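# Load box onto utility cart and park it in bay

## Task

Get the cardboard box entirely inside the top tray of the utility cart, and leave the cart parked in the yellow-taped bay with each of its four wheels inside the tape line and none touching it. The robot must not tip over or finish leaning. Anything that stays in place only because the robot is holding it at the end does not count.

## Robot and tools

ROBOT. A two-wheeled differential base with four passive casters. It can drive straight or turn in place but cannot move sideways. A lifting column carries two six-joint arms, each with a parallel gripper, and a head that tilts. Shoulder height S = 0.90 m + column_m. Folded, as at the start, the robot is 0.73 m long and 0.62 m wide, stands S + 0.43 m tall, and its front is 0.40 m ahead of the column.

FRAMES. Base frame: origin on the floor under the column, midway between the drive wheels; x forward, y left, z up. left_hand and right_hand are reported in this frame. Each is the meeting point of that hand's fingers; the tips reach 8 mm past it. The hand's z axis runs along the fingers and its y axis along the opening (quat_wxyz). The odometry frame is the base frame as it was when the scene began. Heading is positive to the left, from -3.142 to 3.142. Odometry comes from wheel rotation only, so slip shows up as false travel.

execute_actions. Arguments: "actions" is a list holding zero or one action, and "cameras" is an optional list. An empty list moves nothing and just reports.
- "base" is relative to where the base last measured itself and takes exactly one key. translate_m: straight drive in metres, forward positive, -3 to 3. rotate_rad: turn in place in radians, left/counter-clockwise positive, -3.2 to 3.2.
- "joints" is one dictionary for the whole robot. Each entry is a joint name with an absolute target, not an offset. Ranges: column_m 0 to 0.8 m; head_tilt_rad -0.61 to 1.308 (0 about level, positive looks down); left_/right_joint1_rad -2.879 to 2.879; joint2 0 to 3.141; joint3 0 to 3.019; joint4 -1.692 to 1.57; joint5 -1.57 to 1.57 (positive swings the hand to the robot's right); joint6 -2.094 to 2.094 (positive rolls clockwise seen from behind the hand); left_/right_gripper_m 0 (closed) to 0.093 m fingertip gap.
- "speeds" optionally caps this action's top speed: translate_m 0.05 to 0.8 m/s, rotate_rad 0.1 to 1 rad/s. The defaults are the maximums. Speeds do not slow the arms.
All motions in an action start together. Any action is capped at 15 s. A base command needing over 8.667 s is refused. An unknown key or out-of-range number refuses the whole call. A joint you leave out may keep pushing toward its previous target. Camera names are cam_head_left, cam_head_right, cam_left_wrist, cam_right_wrist, nav_camera and all. Leaving "cameras" out, or passing null or ["all"], returns every camera; [] returns none.

OTHER TOOLS. wait(seconds, 0 to 10): commands nothing and reports. zoom_image(camera, region=[x0,y0,x1,y1] in pixels, at most 504x504): enlarges part of that camera's latest full image. read_manual(section="licences"): returns licence text only. finished_scene(scene): ends the scene for good and reports success.

ARM GEOMETRY. Set joint1 to -1.57 (left) or 1.57 (right) and joints 5 and 6 to 0. The arm then works in a forward-facing vertical plane 0.23 m to its side of the column. Let a = j2 - 0.35, b = 1.05 + j2 - j3 and c = b - j4 (c = 1.57 means fingers straight down). The hand is then 0.12 + 0.39 sin a + 0.38 cos b + 0.25 cos c m ahead and S + 0.39 cos a - 0.38 sin b - 0.25 sin c m high. For example, j2, j3, j4 = 0.93, 0.78, 0.14 give 0.60 m ahead and 0.25 m below S. The real hand sits up to about 5 cm lower and closer in, or about 12 cm when loaded. The reported hand position is good to 1-3 cm. An empty hand reaches about 1 m from the shoulder. To get near the floor, hold fingers down 0.45-0.5 m ahead with column_m 0.3, then lower the column; the hand gets to 0.02 m. Below 0.4 m height the base housing blocks a hand within 0.45 m ahead. Do not move arms with column_m under 0.3.

LOADS AND GRIP. With fingers pointing down, one arm holds about 3.2 kg at 0.4 m ahead, 2 kg out to 0.6 m, and 1 kg out to 0.8 m. A gripper holds roughly 2-6 kg. Fingers are 7 cm long. To grip, command an opening smaller than the object, so off_target is normal. If the reading stays 0.002 m or more above the target, something is held. A change under about 0.03 rad (0.08 rad for joints 2 and 3) may not move a joint at all. For gentle contact, step about 0.05 rad per call from your last target.

RESULT LINES. base_status and joint_status give each motion's outcome: done, off_target, contact_stop (base stall or column touch), time_out, not_followed (a safety check held back an arm's targets; a cause line follows) or limit_stop_at_motor_heat. on_its_own covers what was not commanded; its "held at" is a target, not a position. Also reported: joint_positions, left_hand/right_hand, base_odometry, base_tilt in degrees (forward and right positive, about 1 degree of fixed error), and turned_by_wheels against turned_by_imu. A gap over about 4 % and at least 0.05 rad means a collision or slip and a wrong heading. motor_effort lists the two wheel motors in percent, positive pushing forward, with the action's peak in brackets. wheel_motors_off is 1 while the wheel motors are cut. Joint torques and per-arm motor temperatures are listed in joint order. The pictures line names the images in order.

CAMERAS. The head cameras look ahead and down by about head_tilt_rad. Each wrist camera looks along its fingers from 0.10 m behind the fingertips; the closed tips appear at the image centre. nav_camera sits low on the base front, 0.23 m up, facing forward.

AVOID. Never let the arms strike or squeeze each other; a hard press ends the run. Blocked arms keep pushing and heat up. At 85 °C a warning appears, and at 100 °C that arm goes limp and drops whatever it holds. To relieve a blocked arm, send its reported positions back as targets. After a base stall, back off 0.05 m before turning. About 3 s of hard base pushing cuts the wheel motors for 2 s. A column stop on touchdown blocks further lowering until it rises 0.2 m. For not_followed, move the offending joints back by at least 0.05 rad. Avoid drops, slams, hard shoves, tipping the robot, and leaving the box or cart resting on the robot. The robot keeps holding its last command between replies.

Each tool is called after "Emit:" by a JSON object that holds its "method" and its "body", one argument or row to a line.

## Session

I'll start by looking at the current state and camera images.

Emit:
{"method": "execute_actions", "body": {
  "actions": []
}}

Scene clock: 0.00 s.
Joint torques (N m, as the arm reports them, + toward a larger angle): no reading
Motor temperatures (°C, as the motors report them): left_arm=[27 29 29 27 26 28] | right_arm=[30 27 27 28 26 28]
base_odometry: x=+0.000 y=+0.000 heading=+0.000 (m, m, rad; odometry frame)
turned_by_wheels: +0.000 (rad since the last result)
turned_by_imu: +0.000 (rad since the last result)
base_tilt: forward=+0.0 right=+0.3 (deg)
base_status: not commanded
joint_positions: column_m=+0.554 head_tilt_rad=+0.859 left_joint1_rad=-1.581 left_joint2_rad=+0.850 left_joint3_rad=+0.427 left_joint4_rad=-0.931 left_joint5_rad=+0.015 left_joint6_rad=-0.057 left_gripper_m=+0.094 right_joint1_rad=+1.570 right_joint2_rad=+0.899 right_joint3_rad=+0.386 right_joint4_rad=-0.981 right_joint5_rad=-0.014 right_joint6_rad=-0.001 right_gripper_m=+0.094
joint_status: not commanded
wheel_motors_off: 0
motor_effort: left_wheel=+3 right_wheel=+6 (%)
left_hand: x=+0.1663 y=+0.2196 z=+1.2477 quat_wxyz=(+0.404, +0.025, -0.915, -0.002) (m; base frame)
right_hand: x=+0.1273 y=-0.2233 z=+1.2631 quat_wxyz=(+0.466, -0.003, -0.885, -0.006) (m; base frame)
pictures: cam_head_left, cam_head_right, cam_left_wrist, cam_right_wrist, nav_camera
Images, in order (width x height): cam_head_left 672x504, cam_head_right 672x504, cam_left_wrist 504x504, cam_right_wrist 504x504, nav_camera 672x504.

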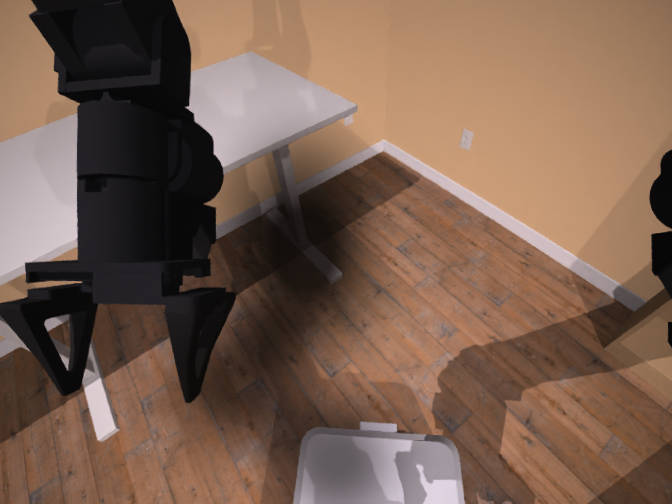

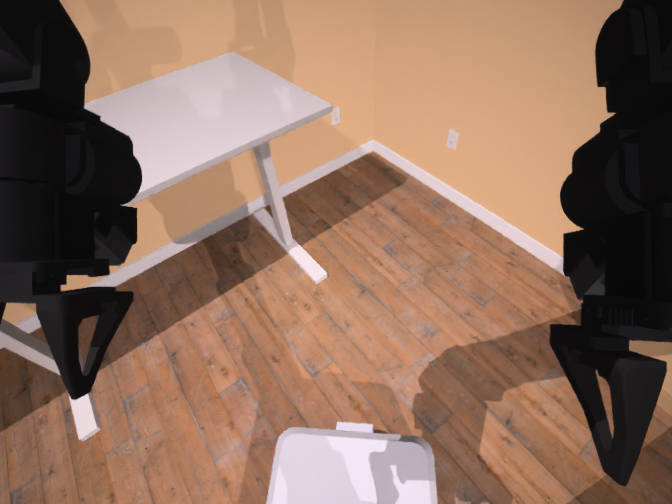

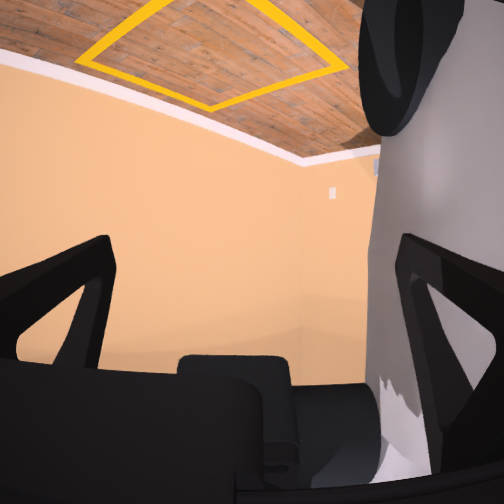

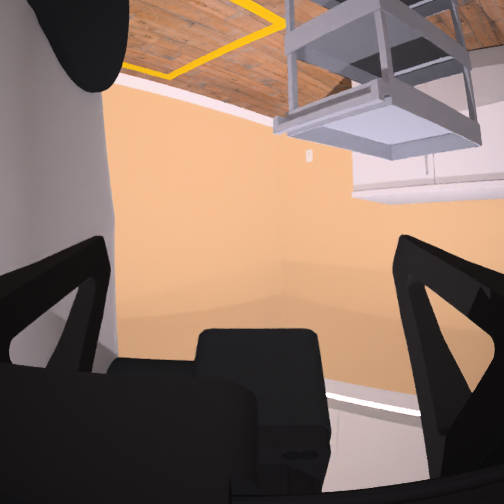

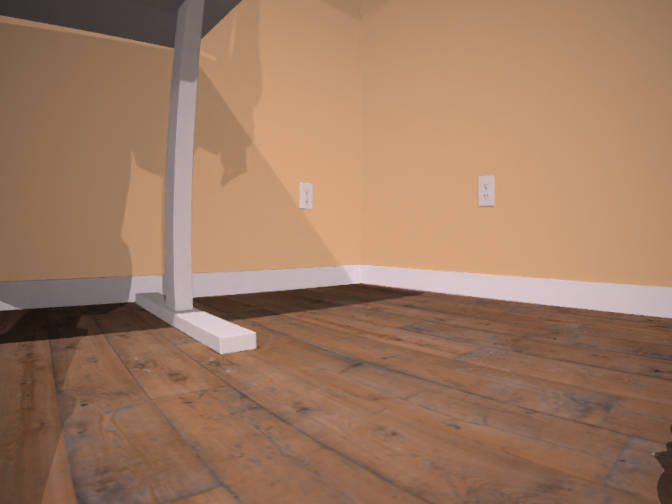

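Emit:
{"method": "execute_actions", "body": {
  "actions": [
    {"base": {"rotate_rad": -1.3}, "joints": {"head_tilt_rad": 0.6}}
  ]
}}

Scene clock: 16.77 s.
Joint torques (N m, as the arm reports them, + toward a larger angle): left_arm=[ -1.73 -10.24  -0.21  -1.97  -0.02  -0.03] | right_arm=[ 1.05 -7.61 -1.48 -1.54 -0.03  0.  ]
Motor temperatures (°C, as the motors report them): left_arm=[27 30 29 28 26 28] | right_arm=[30 28 27 28 26 28]
base_odometry: x=+0.000 y=+0.000 heading=-1.300 (m, m, rad; odometry frame)
turned_by_wheels: -1.300 (rad since the last result)
turned_by_imu: -1.283 (rad since the last result)
base_tilt: forward=+0.2 right=+0.2 (deg)
base_status: done
joint_positions: column_m=+0.554 head_tilt_rad=+0.617 left_joint1_rad=-1.581 left_joint2_rad=+0.850 left_joint3_rad=+0.427 left_joint4_rad=-0.931 left_joint5_rad=+0.015 left_joint6_rad=-0.057 left_gripper_m=+0.095 right_joint1_rad=+1.570 right_joint2_rad=+0.899 right_joint3_rad=+0.386 right_joint4_rad=-0.981 right_joint5_rad=-0.014 right_joint6_rad=-0.001 right_gripper_m=+0.094
joint_status: all done
wheel_motors_off: 0
motor_effort: left_wheel=+0(33) right_wheel=-3(29) (%)
left_hand: x=+0.1663 y=+0.2196 z=+1.2477 quat_wxyz=(+0.404, +0.025, -0.915, -0.002) (m; base frame)
right_hand: x=+0.1273 y=-0.2233 z=+1.2631 quat_wxyz=(+0.466, -0.003, -0.885, -0.006) (m; base frame)
pictures: cam_head_left, cam_head_right, cam_left_wrist, cam_right_wrist, nav_camera
camera_calibration (this result's frames):
cam_head_left: T_world_to_cam=[[0.0932764, -0.994684, -0.0436286, 0.097118], [-0.587489, -0.0196078, -0.808994, 1.27766], [0.803838, 0.101091, -0.586195, 0.785286], [0, 0, 0, 1]] pos_world=[0.110312, 0.0422683, 1.49819]
cam_head_right: T_world_to_cam=[[0.0944871, -0.99454, -0.0443047, 0.017304], [-0.577024, -0.0184465, -0.816519, 1.28268], [0.811243, 0.102715, -0.575616, 0.761933], [0, 0, 0, 1]] pos_world=[0.120388, -0.0373919, 1.48668]
Images, in order (width x height): cam_head_left 672x504, cam_head_right 672x504, cam_left_wrist 504x504, cam_right_wrist 504x504, nav_camera 672x504.

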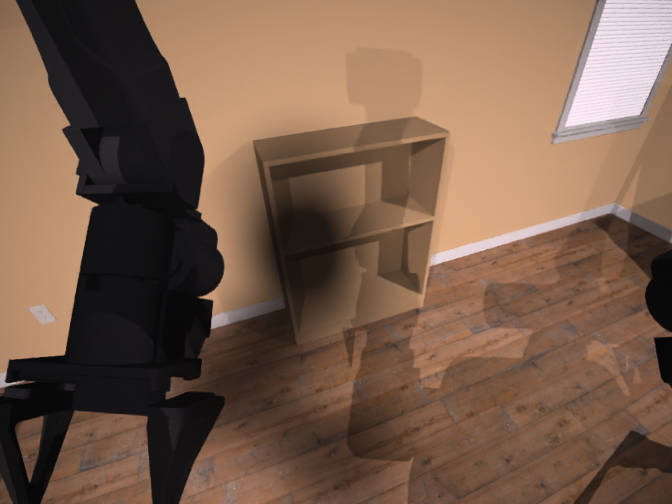

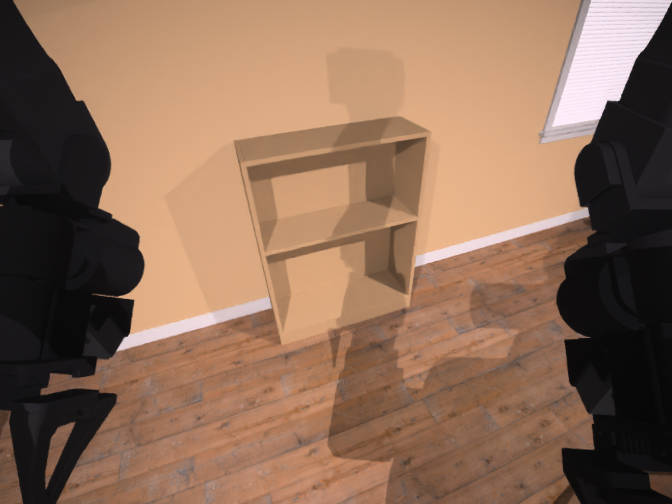

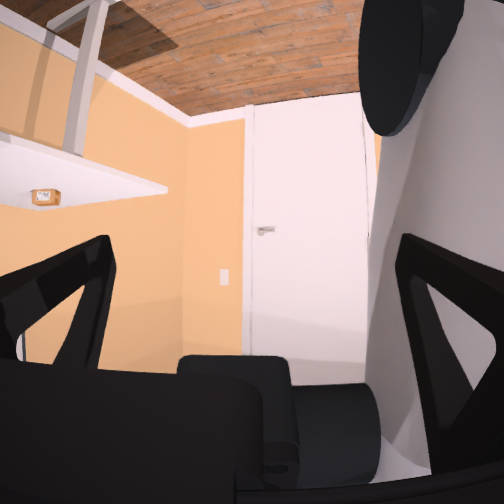

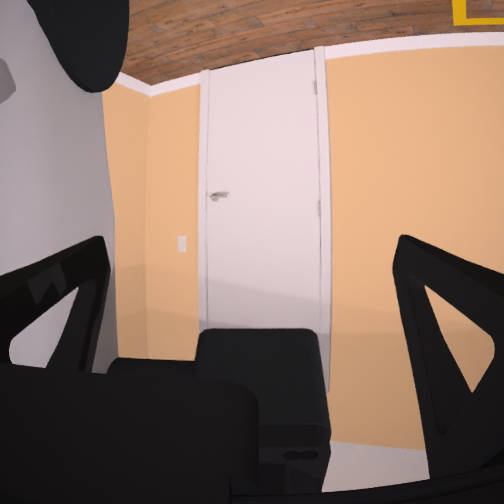

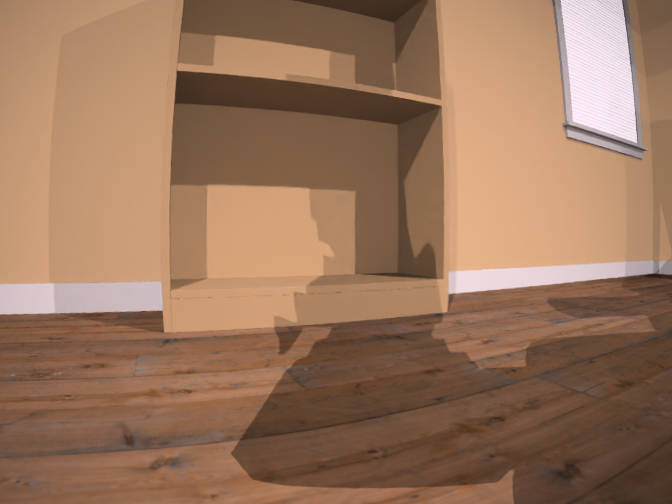

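Emit:
{"method": "zoom_image", "body": {
  "camera": "cam_left_wrist",
  "region": [0, 120, 180, 260]
}}

Emit:
{"method": "execute_actions", "body": {
  "actions": [
    {"base": {"rotate_rad": -1.4}}
  ]
}}

Region (0, 120, 180, 260) of cam_left_wrist's 504x504 image, scaled by 2.800, with more detail than that image has.

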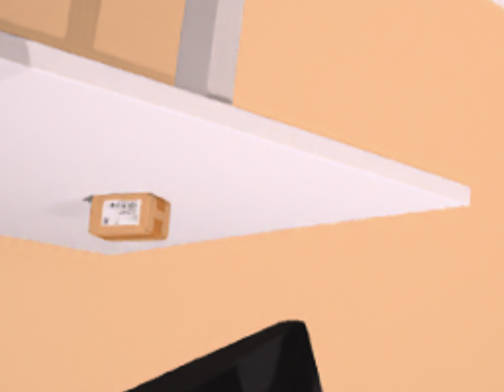

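Scene clock: 24.03 s.
Joint torques (N m, as the arm reports them, + toward a larger angle): left_arm=[ -1.47 -10.01  -0.13  -1.91   0.    -0.03] | right_arm=[ 1.05 -7.62 -1.49 -1.57 -0.03  0.  ]
Motor temperatures (°C, as the motors report them): left_arm=[27 30 29 28 26 28] | right_arm=[30 28 27 28 26 28]
base_odometry: x=+0.000 y=+0.000 heading=-2.699 (m, m, rad; odometry frame)
turned_by_wheels: -1.400 (rad since the last result)
turned_by_imu: -1.385 (rad since the last result)
base_tilt: forward=+0.1 right=+0.2 (deg)
base_status: done
joint_positions: column_m=+0.554 head_tilt_rad=+0.617 left_joint1_rad=-1.581 left_joint2_rad=+0.850 left_joint3_rad=+0.427 left_joint4_rad=-0.931 left_joint5_rad=+0.015 left_joint6_rad=-0.057 left_gripper_m=+0.095 right_joint1_rad=+1.570 right_joint2_rad=+0.899 right_joint3_rad=+0.386 right_joint4_rad=-0.981 right_joint5_rad=-0.014 right_joint6_rad=-0.001 right_gripper_m=+0.094
joint_status: not commanded
wheel_motors_off: 0
motor_effort: left_wheel=+0(24) right_wheel=-1(24) (%)
left_hand: x=+0.1663 y=+0.2196 z=+1.2477 quat_wxyz=(+0.404, +0.025, -0.915, -0.002) (m; base frame)
right_hand: x=+0.1273 y=-0.2233 z=+1.2631 quat_wxyz=(+0.466, -0.003, -0.885, -0.006) (m; base frame)
pictures: cam_head_left, cam_head_right, cam_left_wrist, cam_right_wrist, nav_camera
camera_calibration (this result's frames):
cam_head_left: T_world_to_cam=[[0.0932766, -0.994684, -0.0436281, 0.0971173], [-0.587485, -0.0196078, -0.808997, 1.27767], [0.803841, 0.101091, -0.586191, 0.785279], [0, 0, 0, 1]] pos_world=[0.110313, 0.0422683, 1.49819]
cam_head_right: T_world_to_cam=[[0.0944873, -0.99454, -0.0443042, 0.0173033], [-0.57702, -0.0184465, -0.816522, 1.28268], [0.811246, 0.102715, -0.575612, 0.761927], [0, 0, 0, 1]] pos_world=[0.120388, -0.0373919, 1.48668]
Images, in order (width x height): cam_head_left 672x504, cam_head_right 672x504, cam_left_wrist 504x504, cam_right_wrist 504x504, nav_camera 672x504.

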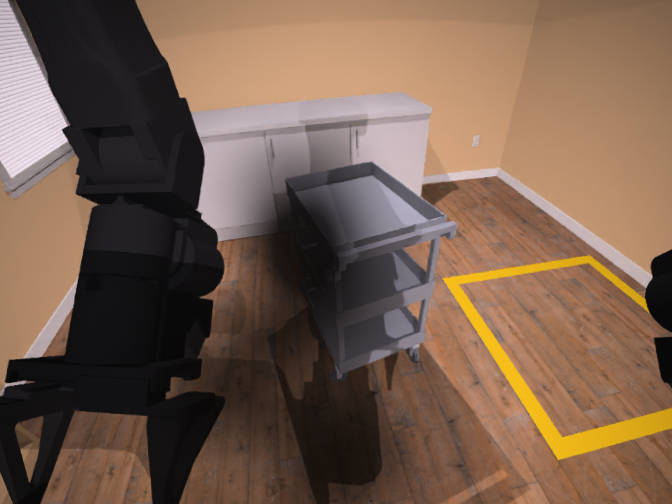

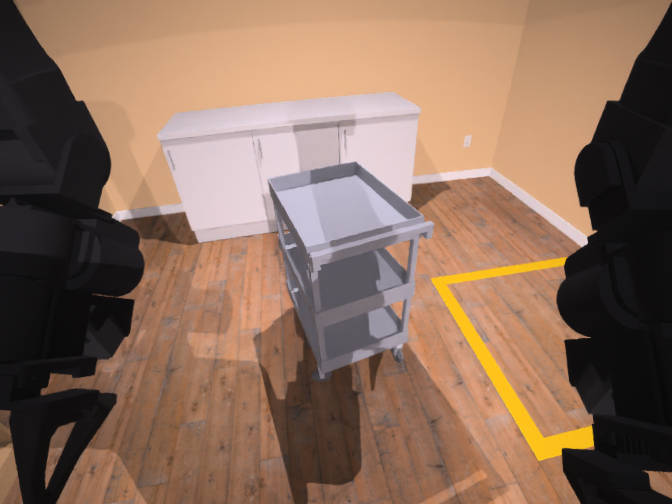

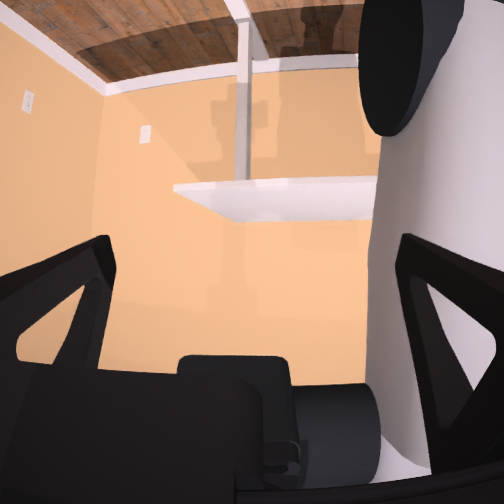

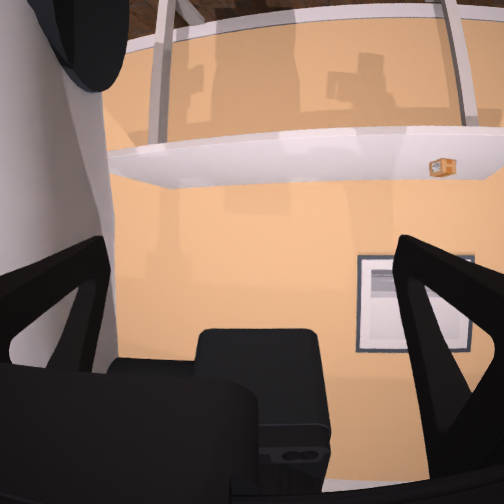

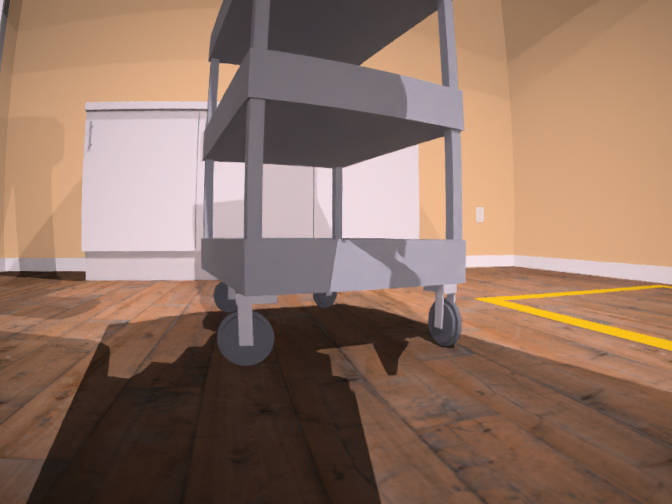

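Emit:
{"method": "zoom_image", "body": {
  "camera": "cam_head_right",
  "region": [240, 140, 480, 400]
}}

Emit:
{"method": "zoom_image", "body": {
  "camera": "nav_camera",
  "region": [180, 220, 500, 400]
}}

Region (240, 140, 480, 400) of cam_head_right's 672x504 image, scaled by 1.938, with more detail than that image has; it fills the left 465 columns of this view, and the rest is white.

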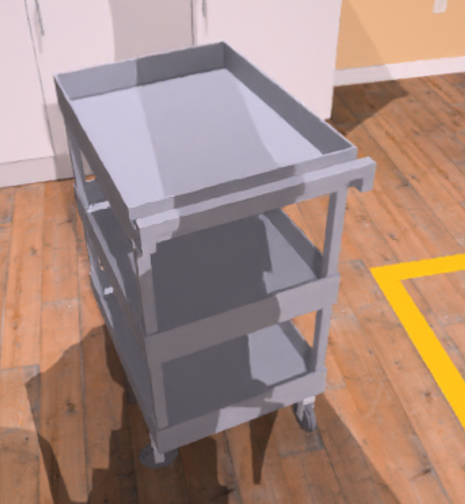

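Region (180, 220, 500, 400) of nav_camera's 672x504 image, scaled by 1.575, with more detail than that image has; it fills the top 284 rows of this view, and the rest is white.

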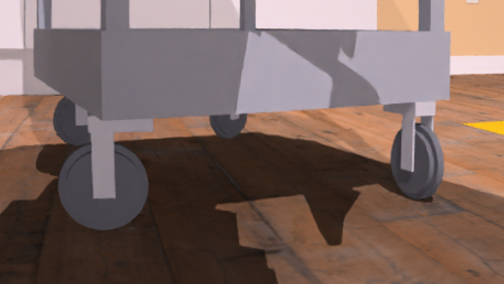

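Emit:
{"method": "execute_actions", "body": {
  "actions": [
    {"base": {"rotate_rad": -2.62}, "joints": {"left_joint1_rad": -1.57, "left_joint2_rad": 1.3, "left_joint3_rad": 1.4, "left_joint4_rad": -0.6, "left_joint5_rad": 0.0, "left_joint6_rad": 0.0, "head_tilt_rad": 0.5}}
  ]
}}

Scene clock: 147.97 s.
Joint torques (N m, as the arm reports them, + toward a larger angle): left_arm=[ -1.66 -24.07   6.24  -0.3   -0.02   0.06] | right_arm=[ 1.09 -7.5  -1.52 -1.55 -0.03  0.  ]
Motor temperatures (°C, as the motors report them): left_arm=[27 31 29 28 26 28] | right_arm=[30 28 27 29 26 28]
base_odometry: x=+0.000 y=+0.000 heading=+0.964 (m, m, rad; odometry frame)
turned_by_wheels: -2.620 (rad since the last result)
turned_by_imu: -2.593 (rad since the last result)
base_tilt: forward=+0.0 right=+0.2 (deg)
base_status: done
joint_positions: column_m=+0.554 head_tilt_rad=+0.518 left_joint1_rad=-1.567 left_joint2_rad=+1.302 left_joint3_rad=+1.400 left_joint4_rad=-0.599 left_joint5_rad=-0.001 left_joint6_rad=-0.009 left_gripper_m=+0.095 right_joint1_rad=+1.570 right_joint2_rad=+0.899 right_joint3_rad=+0.386 right_joint4_rad=-0.981 right_joint5_rad=-0.014 right_joint6_rad=-0.001 right_gripper_m=+0.094
joint_status: all done
wheel_motors_off: 0
motor_effort: left_wheel=+0(24) right_wheel=+0(26) (%)
left_hand: x=+0.6665 y=+0.2271 z=+1.1223 quat_wxyz=(-0.012, +0.006, -1.000, -0.002) (m; base frame)
right_hand: x=+0.1273 y=-0.2233 z=+1.2631 quat_wxyz=(+0.466, -0.003, -0.885, -0.006) (m; base frame)
pictures: cam_head_left, cam_head_right, cam_left_wrist, cam_right_wrist, nav_camera
camera_calibration (this result's frames):
cam_head_left: T_world_to_cam=[[0.0971429, -0.994684, -0.0341642, 0.0823474], [-0.504373, -0.0196078, -0.863263, 1.35709], [0.858004, 0.101091, -0.503597, 0.655358], [0, 0, 0, 1]] pos_world=[0.114183, 0.0422683, 1.50438]
cam_head_right: T_world_to_cam=[[0.0984147, -0.99454, -0.0347169, 0.00234034], [-0.493213, -0.0184465, -0.869713, 1.36042], [0.864324, 0.102715, -0.492336, 0.631009], [0, 0, 0, 1]] pos_world=[0.12535, -0.0373919, 1.49392]
cam_left_wrist: T_world_to_cam=[[-0.00221855, -0.999965, -0.00805382, 0.241608], [-0.826117, -0.00270558, 0.563492, -0.0800062], [-0.563495, 0.00790353, -0.826082, 1.42474], [0, 0, 0, 1]] pos_world=[0.737273, 0.230123, 1.22398]
Images, in order (width x height): cam_head_left 672x504, cam_head_right 672x504, cam_left_wrist 504x504, cam_right_wrist 504x504, nav_camera 672x504.

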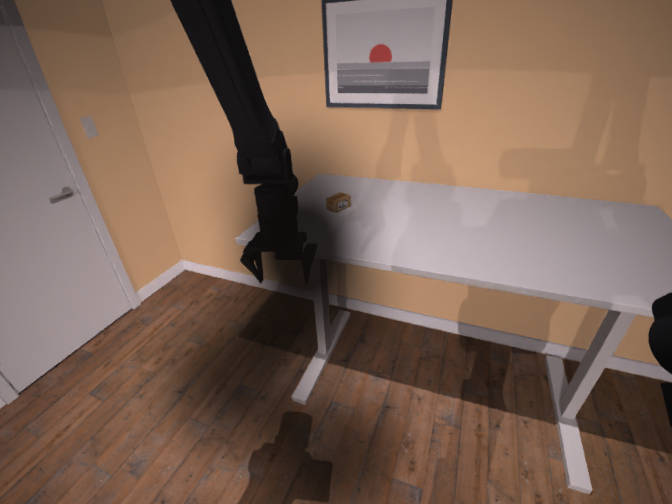

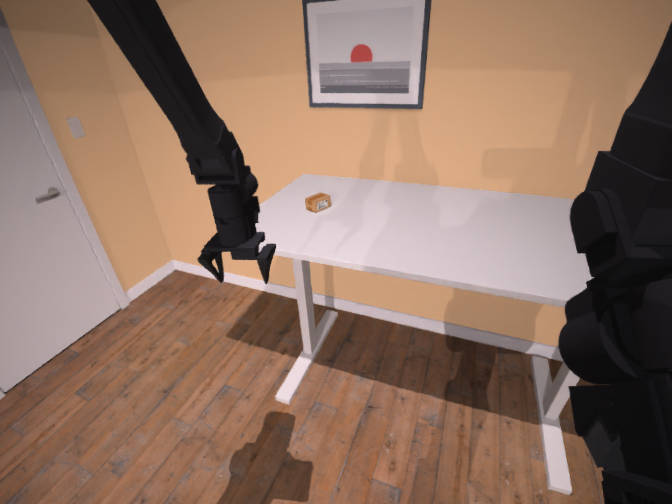

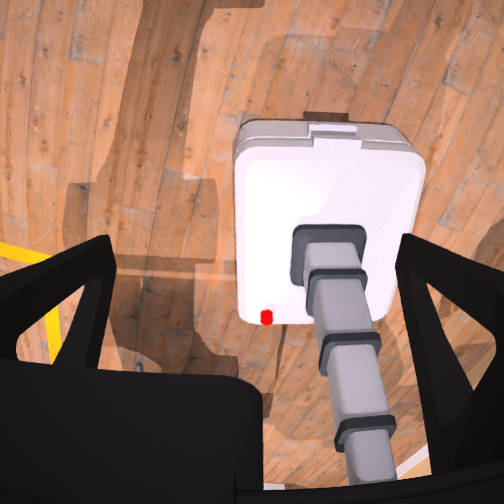

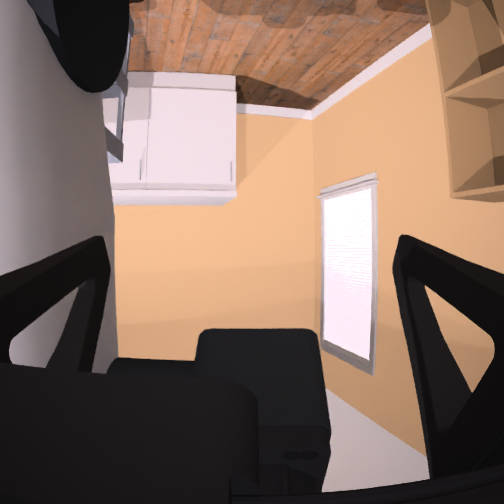

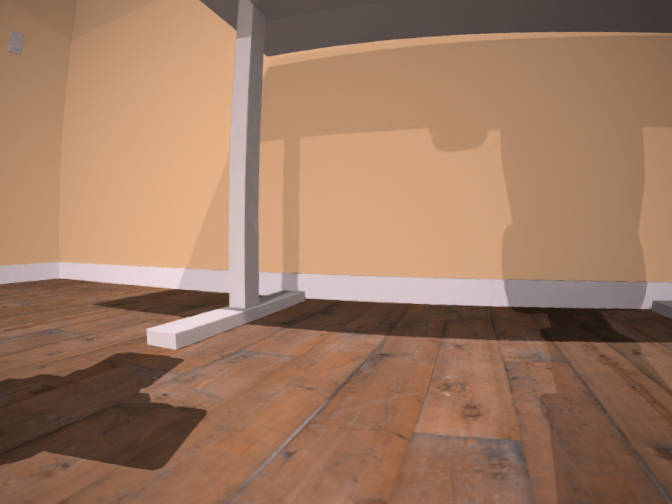

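Emit:
{"method": "zoom_image", "body": {
  "camera": "cam_head_right",
  "region": [280, 170, 360, 230]
}}

Emit:
{"method": "zoom_image", "body": {
  "camera": "cam_head_left",
  "region": [300, 170, 380, 230]
}}

Region (280, 170, 360, 230) of cam_head_right's 672x504 image, scaled by 6.300, with more detail than that image has; it fills the top 378 rows of this view, and the rest is white.

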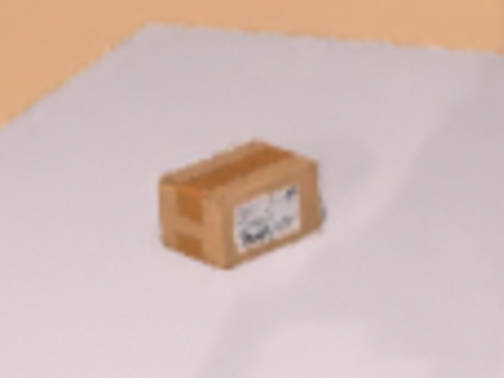

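Region (300, 170, 380, 230) of cam_head_left's 672x504 image, scaled by 6.300, with more detail than that image has; it fills the top 378 rows of this view, and the rest is white.

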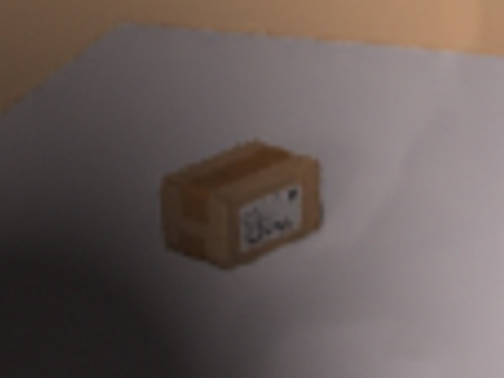

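Emit:
{"method": "execute_actions", "body": {
  "actions": [
    {"base": {"translate_m": 0.72}, "joints": {"left_joint1_rad": -1.66, "left_joint5_rad": -0.05, "left_joint6_rad": 0.57, "head_tilt_rad": 0.75}}
  ]
}}

Scene clock: 234.50 s.
Joint torques (N m, as the arm reports them, + toward a larger angle): left_arm=[ -2.   -24.04   6.69  -0.29   0.02   0.07] | right_arm=[ 1.06 -7.57 -1.58 -1.57 -0.03  0.  ]
Motor temperatures (°C, as the motors report them): left_arm=[27 35 31 28 26 28] | right_arm=[30 28 27 29 26 28]
base_odometry: x=+0.411 y=+0.591 heading=+0.964 (m, m, rad; odometry frame)
turned_by_wheels: +0.000 (rad since the last result)
turned_by_imu: +0.001 (rad since the last result)
base_tilt: forward=+0.1 right=+0.2 (deg)
base_status: done
joint_positions: column_m=+0.554 head_tilt_rad=+0.753 left_joint1_rad=-1.670 left_joint2_rad=+1.302 left_joint3_rad=+1.395 left_joint4_rad=-0.599 left_joint5_rad=-0.049 left_joint6_rad=+0.560 left_gripper_m=+0.095 right_joint1_rad=+1.570 right_joint2_rad=+0.900 right_joint3_rad=+0.388 right_joint4_rad=-0.981 right_joint5_rad=-0.014 right_joint6_rad=-0.001 right_gripper_m=+0.094
joint_status: all done
wheel_motors_off: 0
motor_effort: left_wheel=+0(44) right_wheel=+1(56) (%)
left_hand: x=+0.6627 y=+0.1755 z=+1.1232 quat_wxyz=(-0.015, -0.299, -0.954, +0.015) (m; base frame)
right_hand: x=+0.1282 y=-0.2233 z=+1.2627 quat_wxyz=(+0.466, -0.003, -0.885, -0.006) (m; base frame)
pictures: cam_head_left, cam_head_right, cam_left_wrist, cam_right_wrist, nav_camera
camera_calibration (this result's frames):
cam_head_left: T_world_to_cam=[[0.0865492, -0.994684, -0.0557957, 0.116194], [-0.691111, -0.0196078, -0.722483, 1.1496], [0.717548, 0.101091, -0.689134, 0.948147], [0, 0, 0, 1]] pos_world=[0.104102, 0.0422683, 1.49045]
cam_head_right: T_world_to_cam=[[0.0876578, -0.99454, -0.0566288, 0.0366272], [-0.681754, -0.0184465, -0.731349, 1.15673], [0.726311, 0.102715, -0.679649, 0.926412], [0, 0, 0, 1]] pos_world=[0.112534, -0.0373919, 1.47768]
cam_left_wrist: T_world_to_cam=[[-0.582531, -0.812658, 0.0156783, 0.515074], [-0.672561, 0.492758, 0.552133, -0.259726], [-0.456421, 0.31109, -0.833609, 1.30799], [0, 0, 0, 1]] pos_world=[0.72236, 0.139657, 1.22568]
cam_right_wrist: T_world_to_cam=[[-0.00721487, -0.999973, 0.00150531, -0.228059], [0.0103559, 0.00143055, 0.999945, -1.26094], [-0.99992, 0.00723006, 0.0103453, 0.238485], [0, 0, 0, 1]] pos_world=[0.249879, -0.227974, 1.25875]
Images, in order (width x height): cam_head_left 672x504, cam_head_right 672x504, cam_left_wrist 504x504, cam_right_wrist 504x504, nav_camera 672x504.

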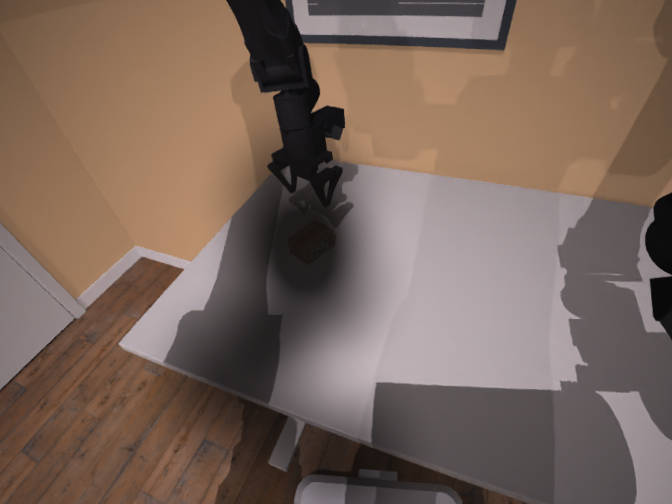

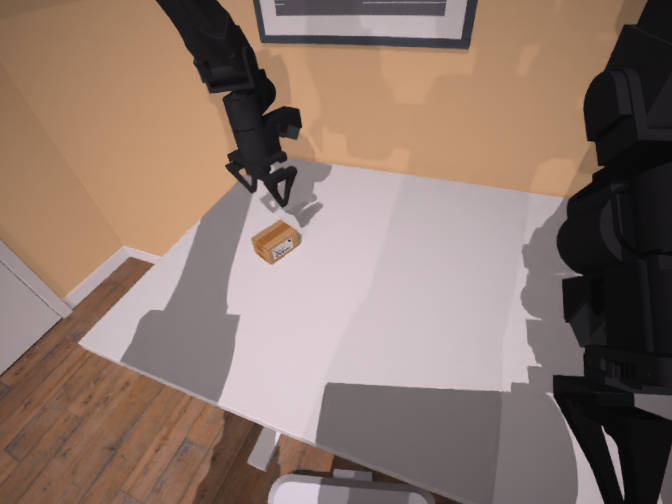

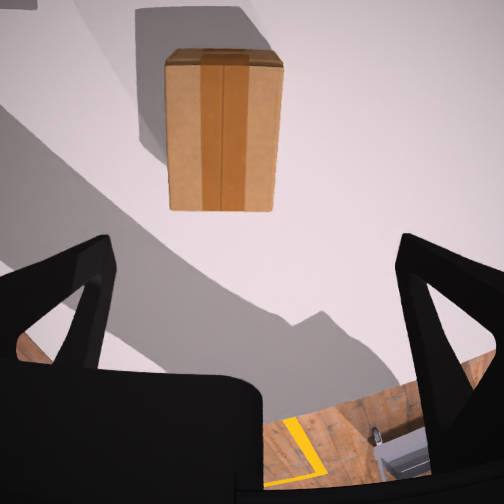

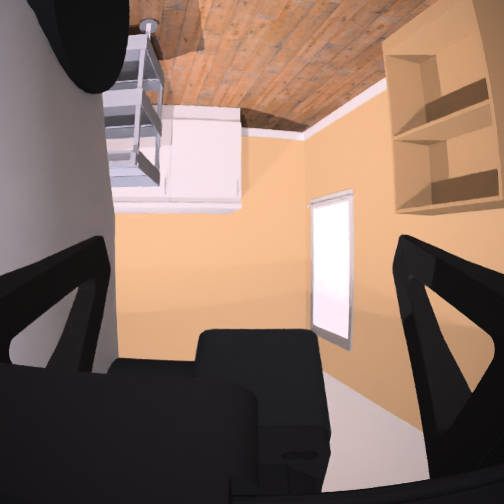

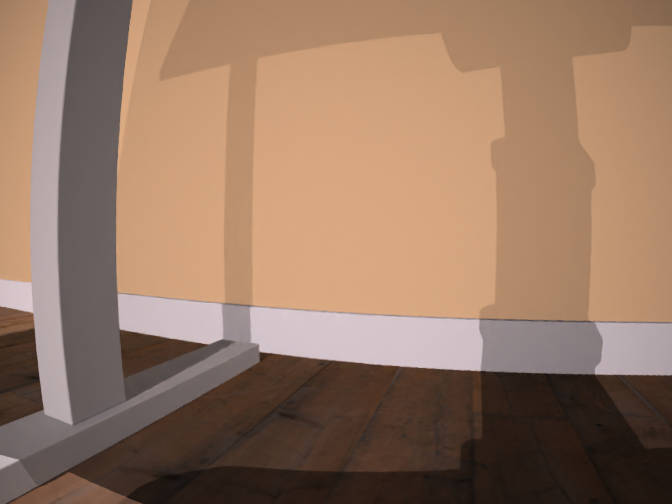

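Emit:
{"method": "execute_actions", "body": {
  "actions": [
    {"joints": {"left_joint1_rad": -1.63, "column_m": 0.474}}
  ],
  "cameras": ["cam_head_right", "cam_left_wrist"]
}}

Scene clock: 262.73 s.
Joint torques (N m, as the arm reports them, + toward a larger angle): left_arm=[ -2.06 -24.13   6.58  -0.38   0.01   0.07] | right_arm=[ 1.06 -7.69 -1.78 -1.58 -0.03  0.01]
Motor temperatures (°C, as the motors report them): left_arm=[27 36 31 28 26 28] | right_arm=[30 28 27 29 26 28]
base_odometry: x=+0.411 y=+0.591 heading=+0.964 (m, m, rad; odometry frame)
turned_by_wheels: +0.000 (rad since the last result)
turned_by_imu: +0.001 (rad since the last result)
base_tilt: forward=+0.1 right=+0.4 (deg)
base_status: not commanded
joint_positions: column_m=+0.474 head_tilt_rad=+0.753 left_joint1_rad=-1.633 left_joint2_rad=+1.302 left_joint3_rad=+1.395 left_joint4_rad=-0.599 left_joint5_rad=-0.049 left_joint6_rad=+0.560 left_gripper_m=+0.095 right_joint1_rad=+1.570 right_joint2_rad=+0.900 right_joint3_rad=+0.388 right_joint4_rad=-0.981 right_joint5_rad=-0.014 right_joint6_rad=-0.001 right_gripper_m=+0.094
joint_status: all done
wheel_motors_off: 0
motor_effort: left_wheel=+0(0) right_wheel=+2(1) (%)
left_hand: x=+0.6634 y=+0.1968 z=+1.0418 quat_wxyz=(-0.010, -0.291, -0.957, +0.000) (m; base frame)
right_hand: x=+0.1282 y=-0.2233 z=+1.1826 quat_wxyz=(+0.466, -0.003, -0.885, -0.006) (m; base frame)
pictures: cam_head_right, cam_left_wrist
camera_calibration (this result's frames):
cam_head_right: T_world_to_cam=[[0.0876578, -0.99454, -0.0566288, 0.0320882], [-0.681754, -0.0184465, -0.731349, 1.09811], [0.726311, 0.102715, -0.679649, 0.871936], [0, 0, 0, 1]] pos_world=[0.112534, -0.0373919, 1.39753]
cam_left_wrist: T_world_to_cam=[[-0.567551, -0.823274, -0.0102666, 0.553227], [-0.681309, 0.462609, 0.567285, -0.228839], [-0.462281, 0.328958, -0.823458, 1.22366], [0, 0, 0, 1]] pos_world=[0.723748, 0.158789, 1.14313]
Images, in order (width x height): cam_head_right 672x504, cam_left_wrist 504x504.

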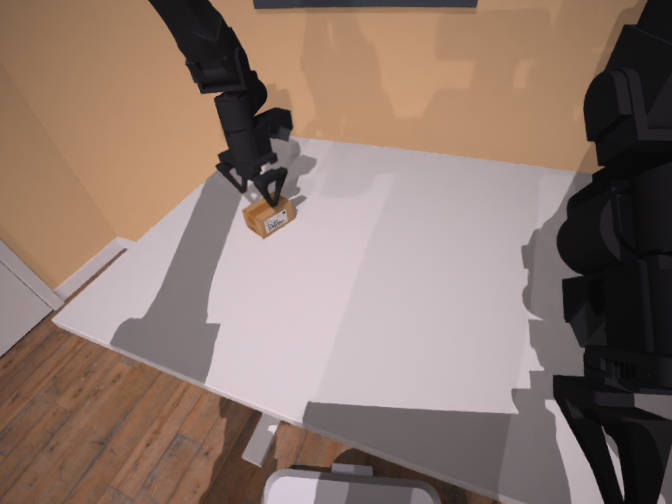

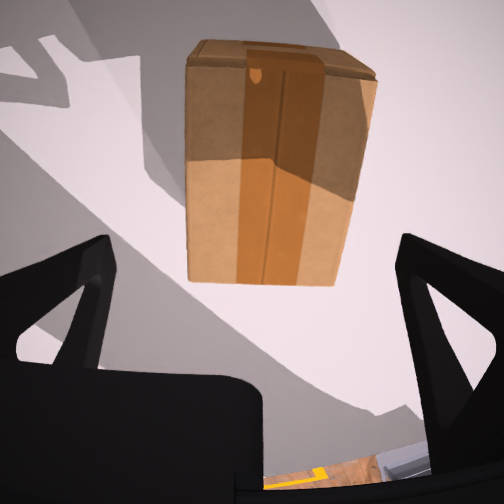

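Emit:
{"method": "execute_actions", "body": {
  "actions": [
    {"joints": {"left_joint6_rad": 0.63, "column_m": 0.417}}
  ],
  "cameras": ["cam_head_right", "cam_left_wrist"]
}}

Scene clock: 299.23 s.
Joint torques (N m, as the arm reports them, + toward a larger angle): left_arm=[ -2.04 -24.24   6.6   -0.32   0.01   0.09] | right_arm=[ 1.   -7.66 -1.64 -1.57 -0.03  0.01]
Motor temperatures (°C, as the motors report them): left_arm=[27 37 31 28 26 28] | right_arm=[30 28 27 29 26 28]
base_odometry: x=+0.411 y=+0.591 heading=+0.964 (m, m, rad; odometry frame)
turned_by_wheels: +0.000 (rad since the last result)
turned_by_imu: +0.001 (rad since the last result)
base_tilt: forward=+0.2 right=+0.4 (deg)
base_status: not commanded
joint_positions: column_m=+0.417 head_tilt_rad=+0.753 left_joint1_rad=-1.633 left_joint2_rad=+1.302 left_joint3_rad=+1.395 left_joint4_rad=-0.599 left_joint5_rad=-0.049 left_joint6_rad=+0.620 left_gripper_m=+0.095 right_joint1_rad=+1.570 right_joint2_rad=+0.900 right_joint3_rad=+0.388 right_joint4_rad=-0.981 right_joint5_rad=-0.014 right_joint6_rad=-0.001 right_gripper_m=+0.094
joint_status: all done
wheel_motors_off: 0
motor_effort: left_wheel=+0(0) right_wheel=+1(1) (%)
left_hand: x=+0.6634 y=+0.1968 z=+0.9848 quat_wxyz=(-0.010, -0.319, -0.948, -0.001) (m; base frame)
right_hand: x=+0.1282 y=-0.2233 z=+1.1256 quat_wxyz=(+0.466, -0.003, -0.885, -0.006) (m; base frame)
pictures: cam_head_right, cam_left_wrist
camera_calibration (this result's frames):
cam_head_right: T_world_to_cam=[[0.0876578, -0.99454, -0.0566288, 0.0288605], [-0.681754, -0.0184465, -0.731349, 1.05643], [0.726311, 0.102715, -0.679649, 0.833197], [0, 0, 0, 1]] pos_world=[0.112534, -0.0373919, 1.34053]
cam_left_wrist: T_world_to_cam=[[-0.615798, -0.787822, -0.0113929, 0.578781], [-0.652608, 0.5019, 0.567625, -0.223612], [-0.441469, 0.356978, -0.823208, 1.15715], [0, 0, 0, 1]] pos_world=[0.721329, 0.155129, 1.0861]
Images, in order (width x height): cam_head_right 672x504, cam_left_wrist 504x504.

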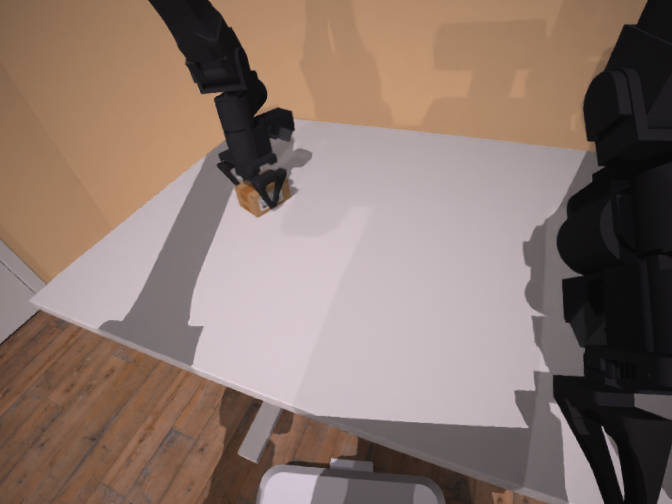

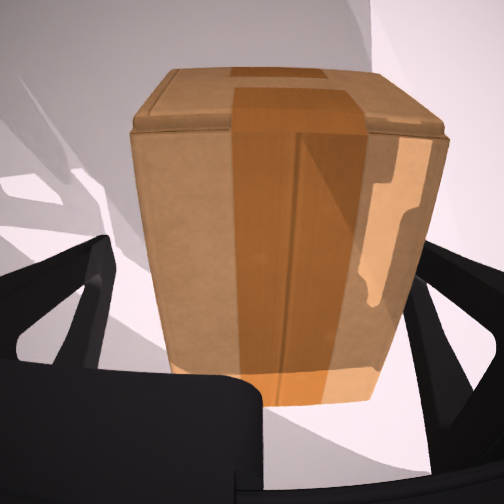

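The fingers straddle the box. Closing the gripper.

Emit:
{"method": "execute_actions", "body": {
  "actions": [
    {"joints": {"left_gripper_m": 0.04}}
  ],
  "cameras": ["cam_head_right", "cam_left_wrist"]
}}

Scene clock: 303.60 s.
Joint torques (N m, as the arm reports them, + toward a larger angle): left_arm=[ -2.16 -23.98   6.59  -0.42   0.     0.07] | right_arm=[ 1.02 -7.56 -1.47 -1.57 -0.03  0.  ]
Motor temperatures (°C, as the motors report them): left_arm=[27 37 32 28 26 28] | right_arm=[30 28 27 29 26 28]
base_odometry: x=+0.411 y=+0.591 heading=+0.964 (m, m, rad; odometry frame)
turned_by_wheels: +0.000 (rad since the last result)
turned_by_imu: +0.001 (rad since the last result)
base_tilt: forward=+0.2 right=+0.2 (deg)
base_status: not commanded
joint_positions: column_m=+0.417 head_tilt_rad=+0.753 left_joint1_rad=-1.633 left_joint2_rad=+1.302 left_joint3_rad=+1.395 left_joint4_rad=-0.599 left_joint5_rad=-0.049 left_joint6_rad=+0.620 left_gripper_m=+0.059 right_joint1_rad=+1.570 right_joint2_rad=+0.900 right_joint3_rad=+0.388 right_joint4_rad=-0.981 right_joint5_rad=-0.014 right_joint6_rad=-0.001 right_gripper_m=+0.094
joint_status: left_gripper_m off_target (ended at +0.059, target +0.040)
wheel_motors_off: 0
motor_effort: left_wheel=+0(0) right_wheel=+0(2) (%)
left_hand: x=+0.6634 y=+0.1968 z=+0.9848 quat_wxyz=(-0.010, -0.319, -0.948, -0.001) (m; base frame)
right_hand: x=+0.1282 y=-0.2233 z=+1.1256 quat_wxyz=(+0.466, -0.003, -0.885, -0.006) (m; base frame)
pictures: cam_head_right, cam_left_wrist
camera_calibration (this result's frames):
cam_head_right: T_world_to_cam=[[0.0876578, -0.99454, -0.0566288, 0.0288605], [-0.681754, -0.0184465, -0.731349, 1.05643], [0.726311, 0.102715, -0.679649, 0.833197], [0, 0, 0, 1]] pos_world=[0.112534, -0.0373919, 1.34053]
cam_left_wrist: T_world_to_cam=[[-0.615798, -0.787822, -0.0113929, 0.578781], [-0.652608, 0.5019, 0.567625, -0.223612], [-0.441469, 0.356978, -0.823208, 1.15715], [0, 0, 0, 1]] pos_world=[0.721329, 0.155129, 1.0861]
Images, in order (width x height): cam_head_right 672x504, cam_left_wrist 504x504.

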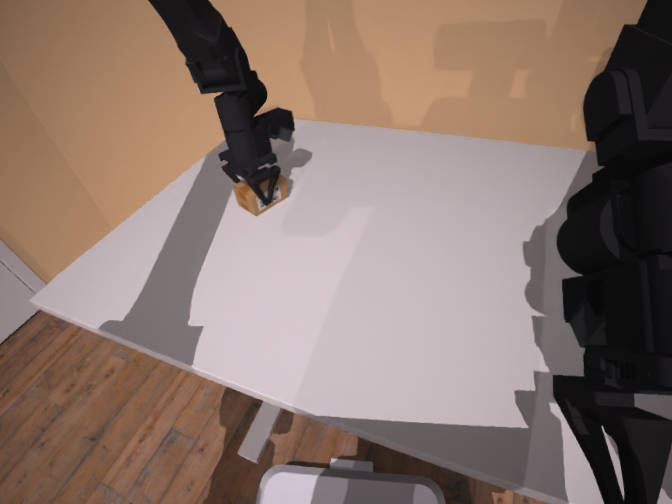

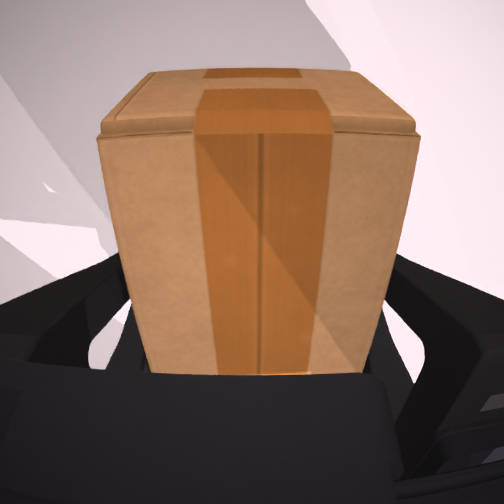

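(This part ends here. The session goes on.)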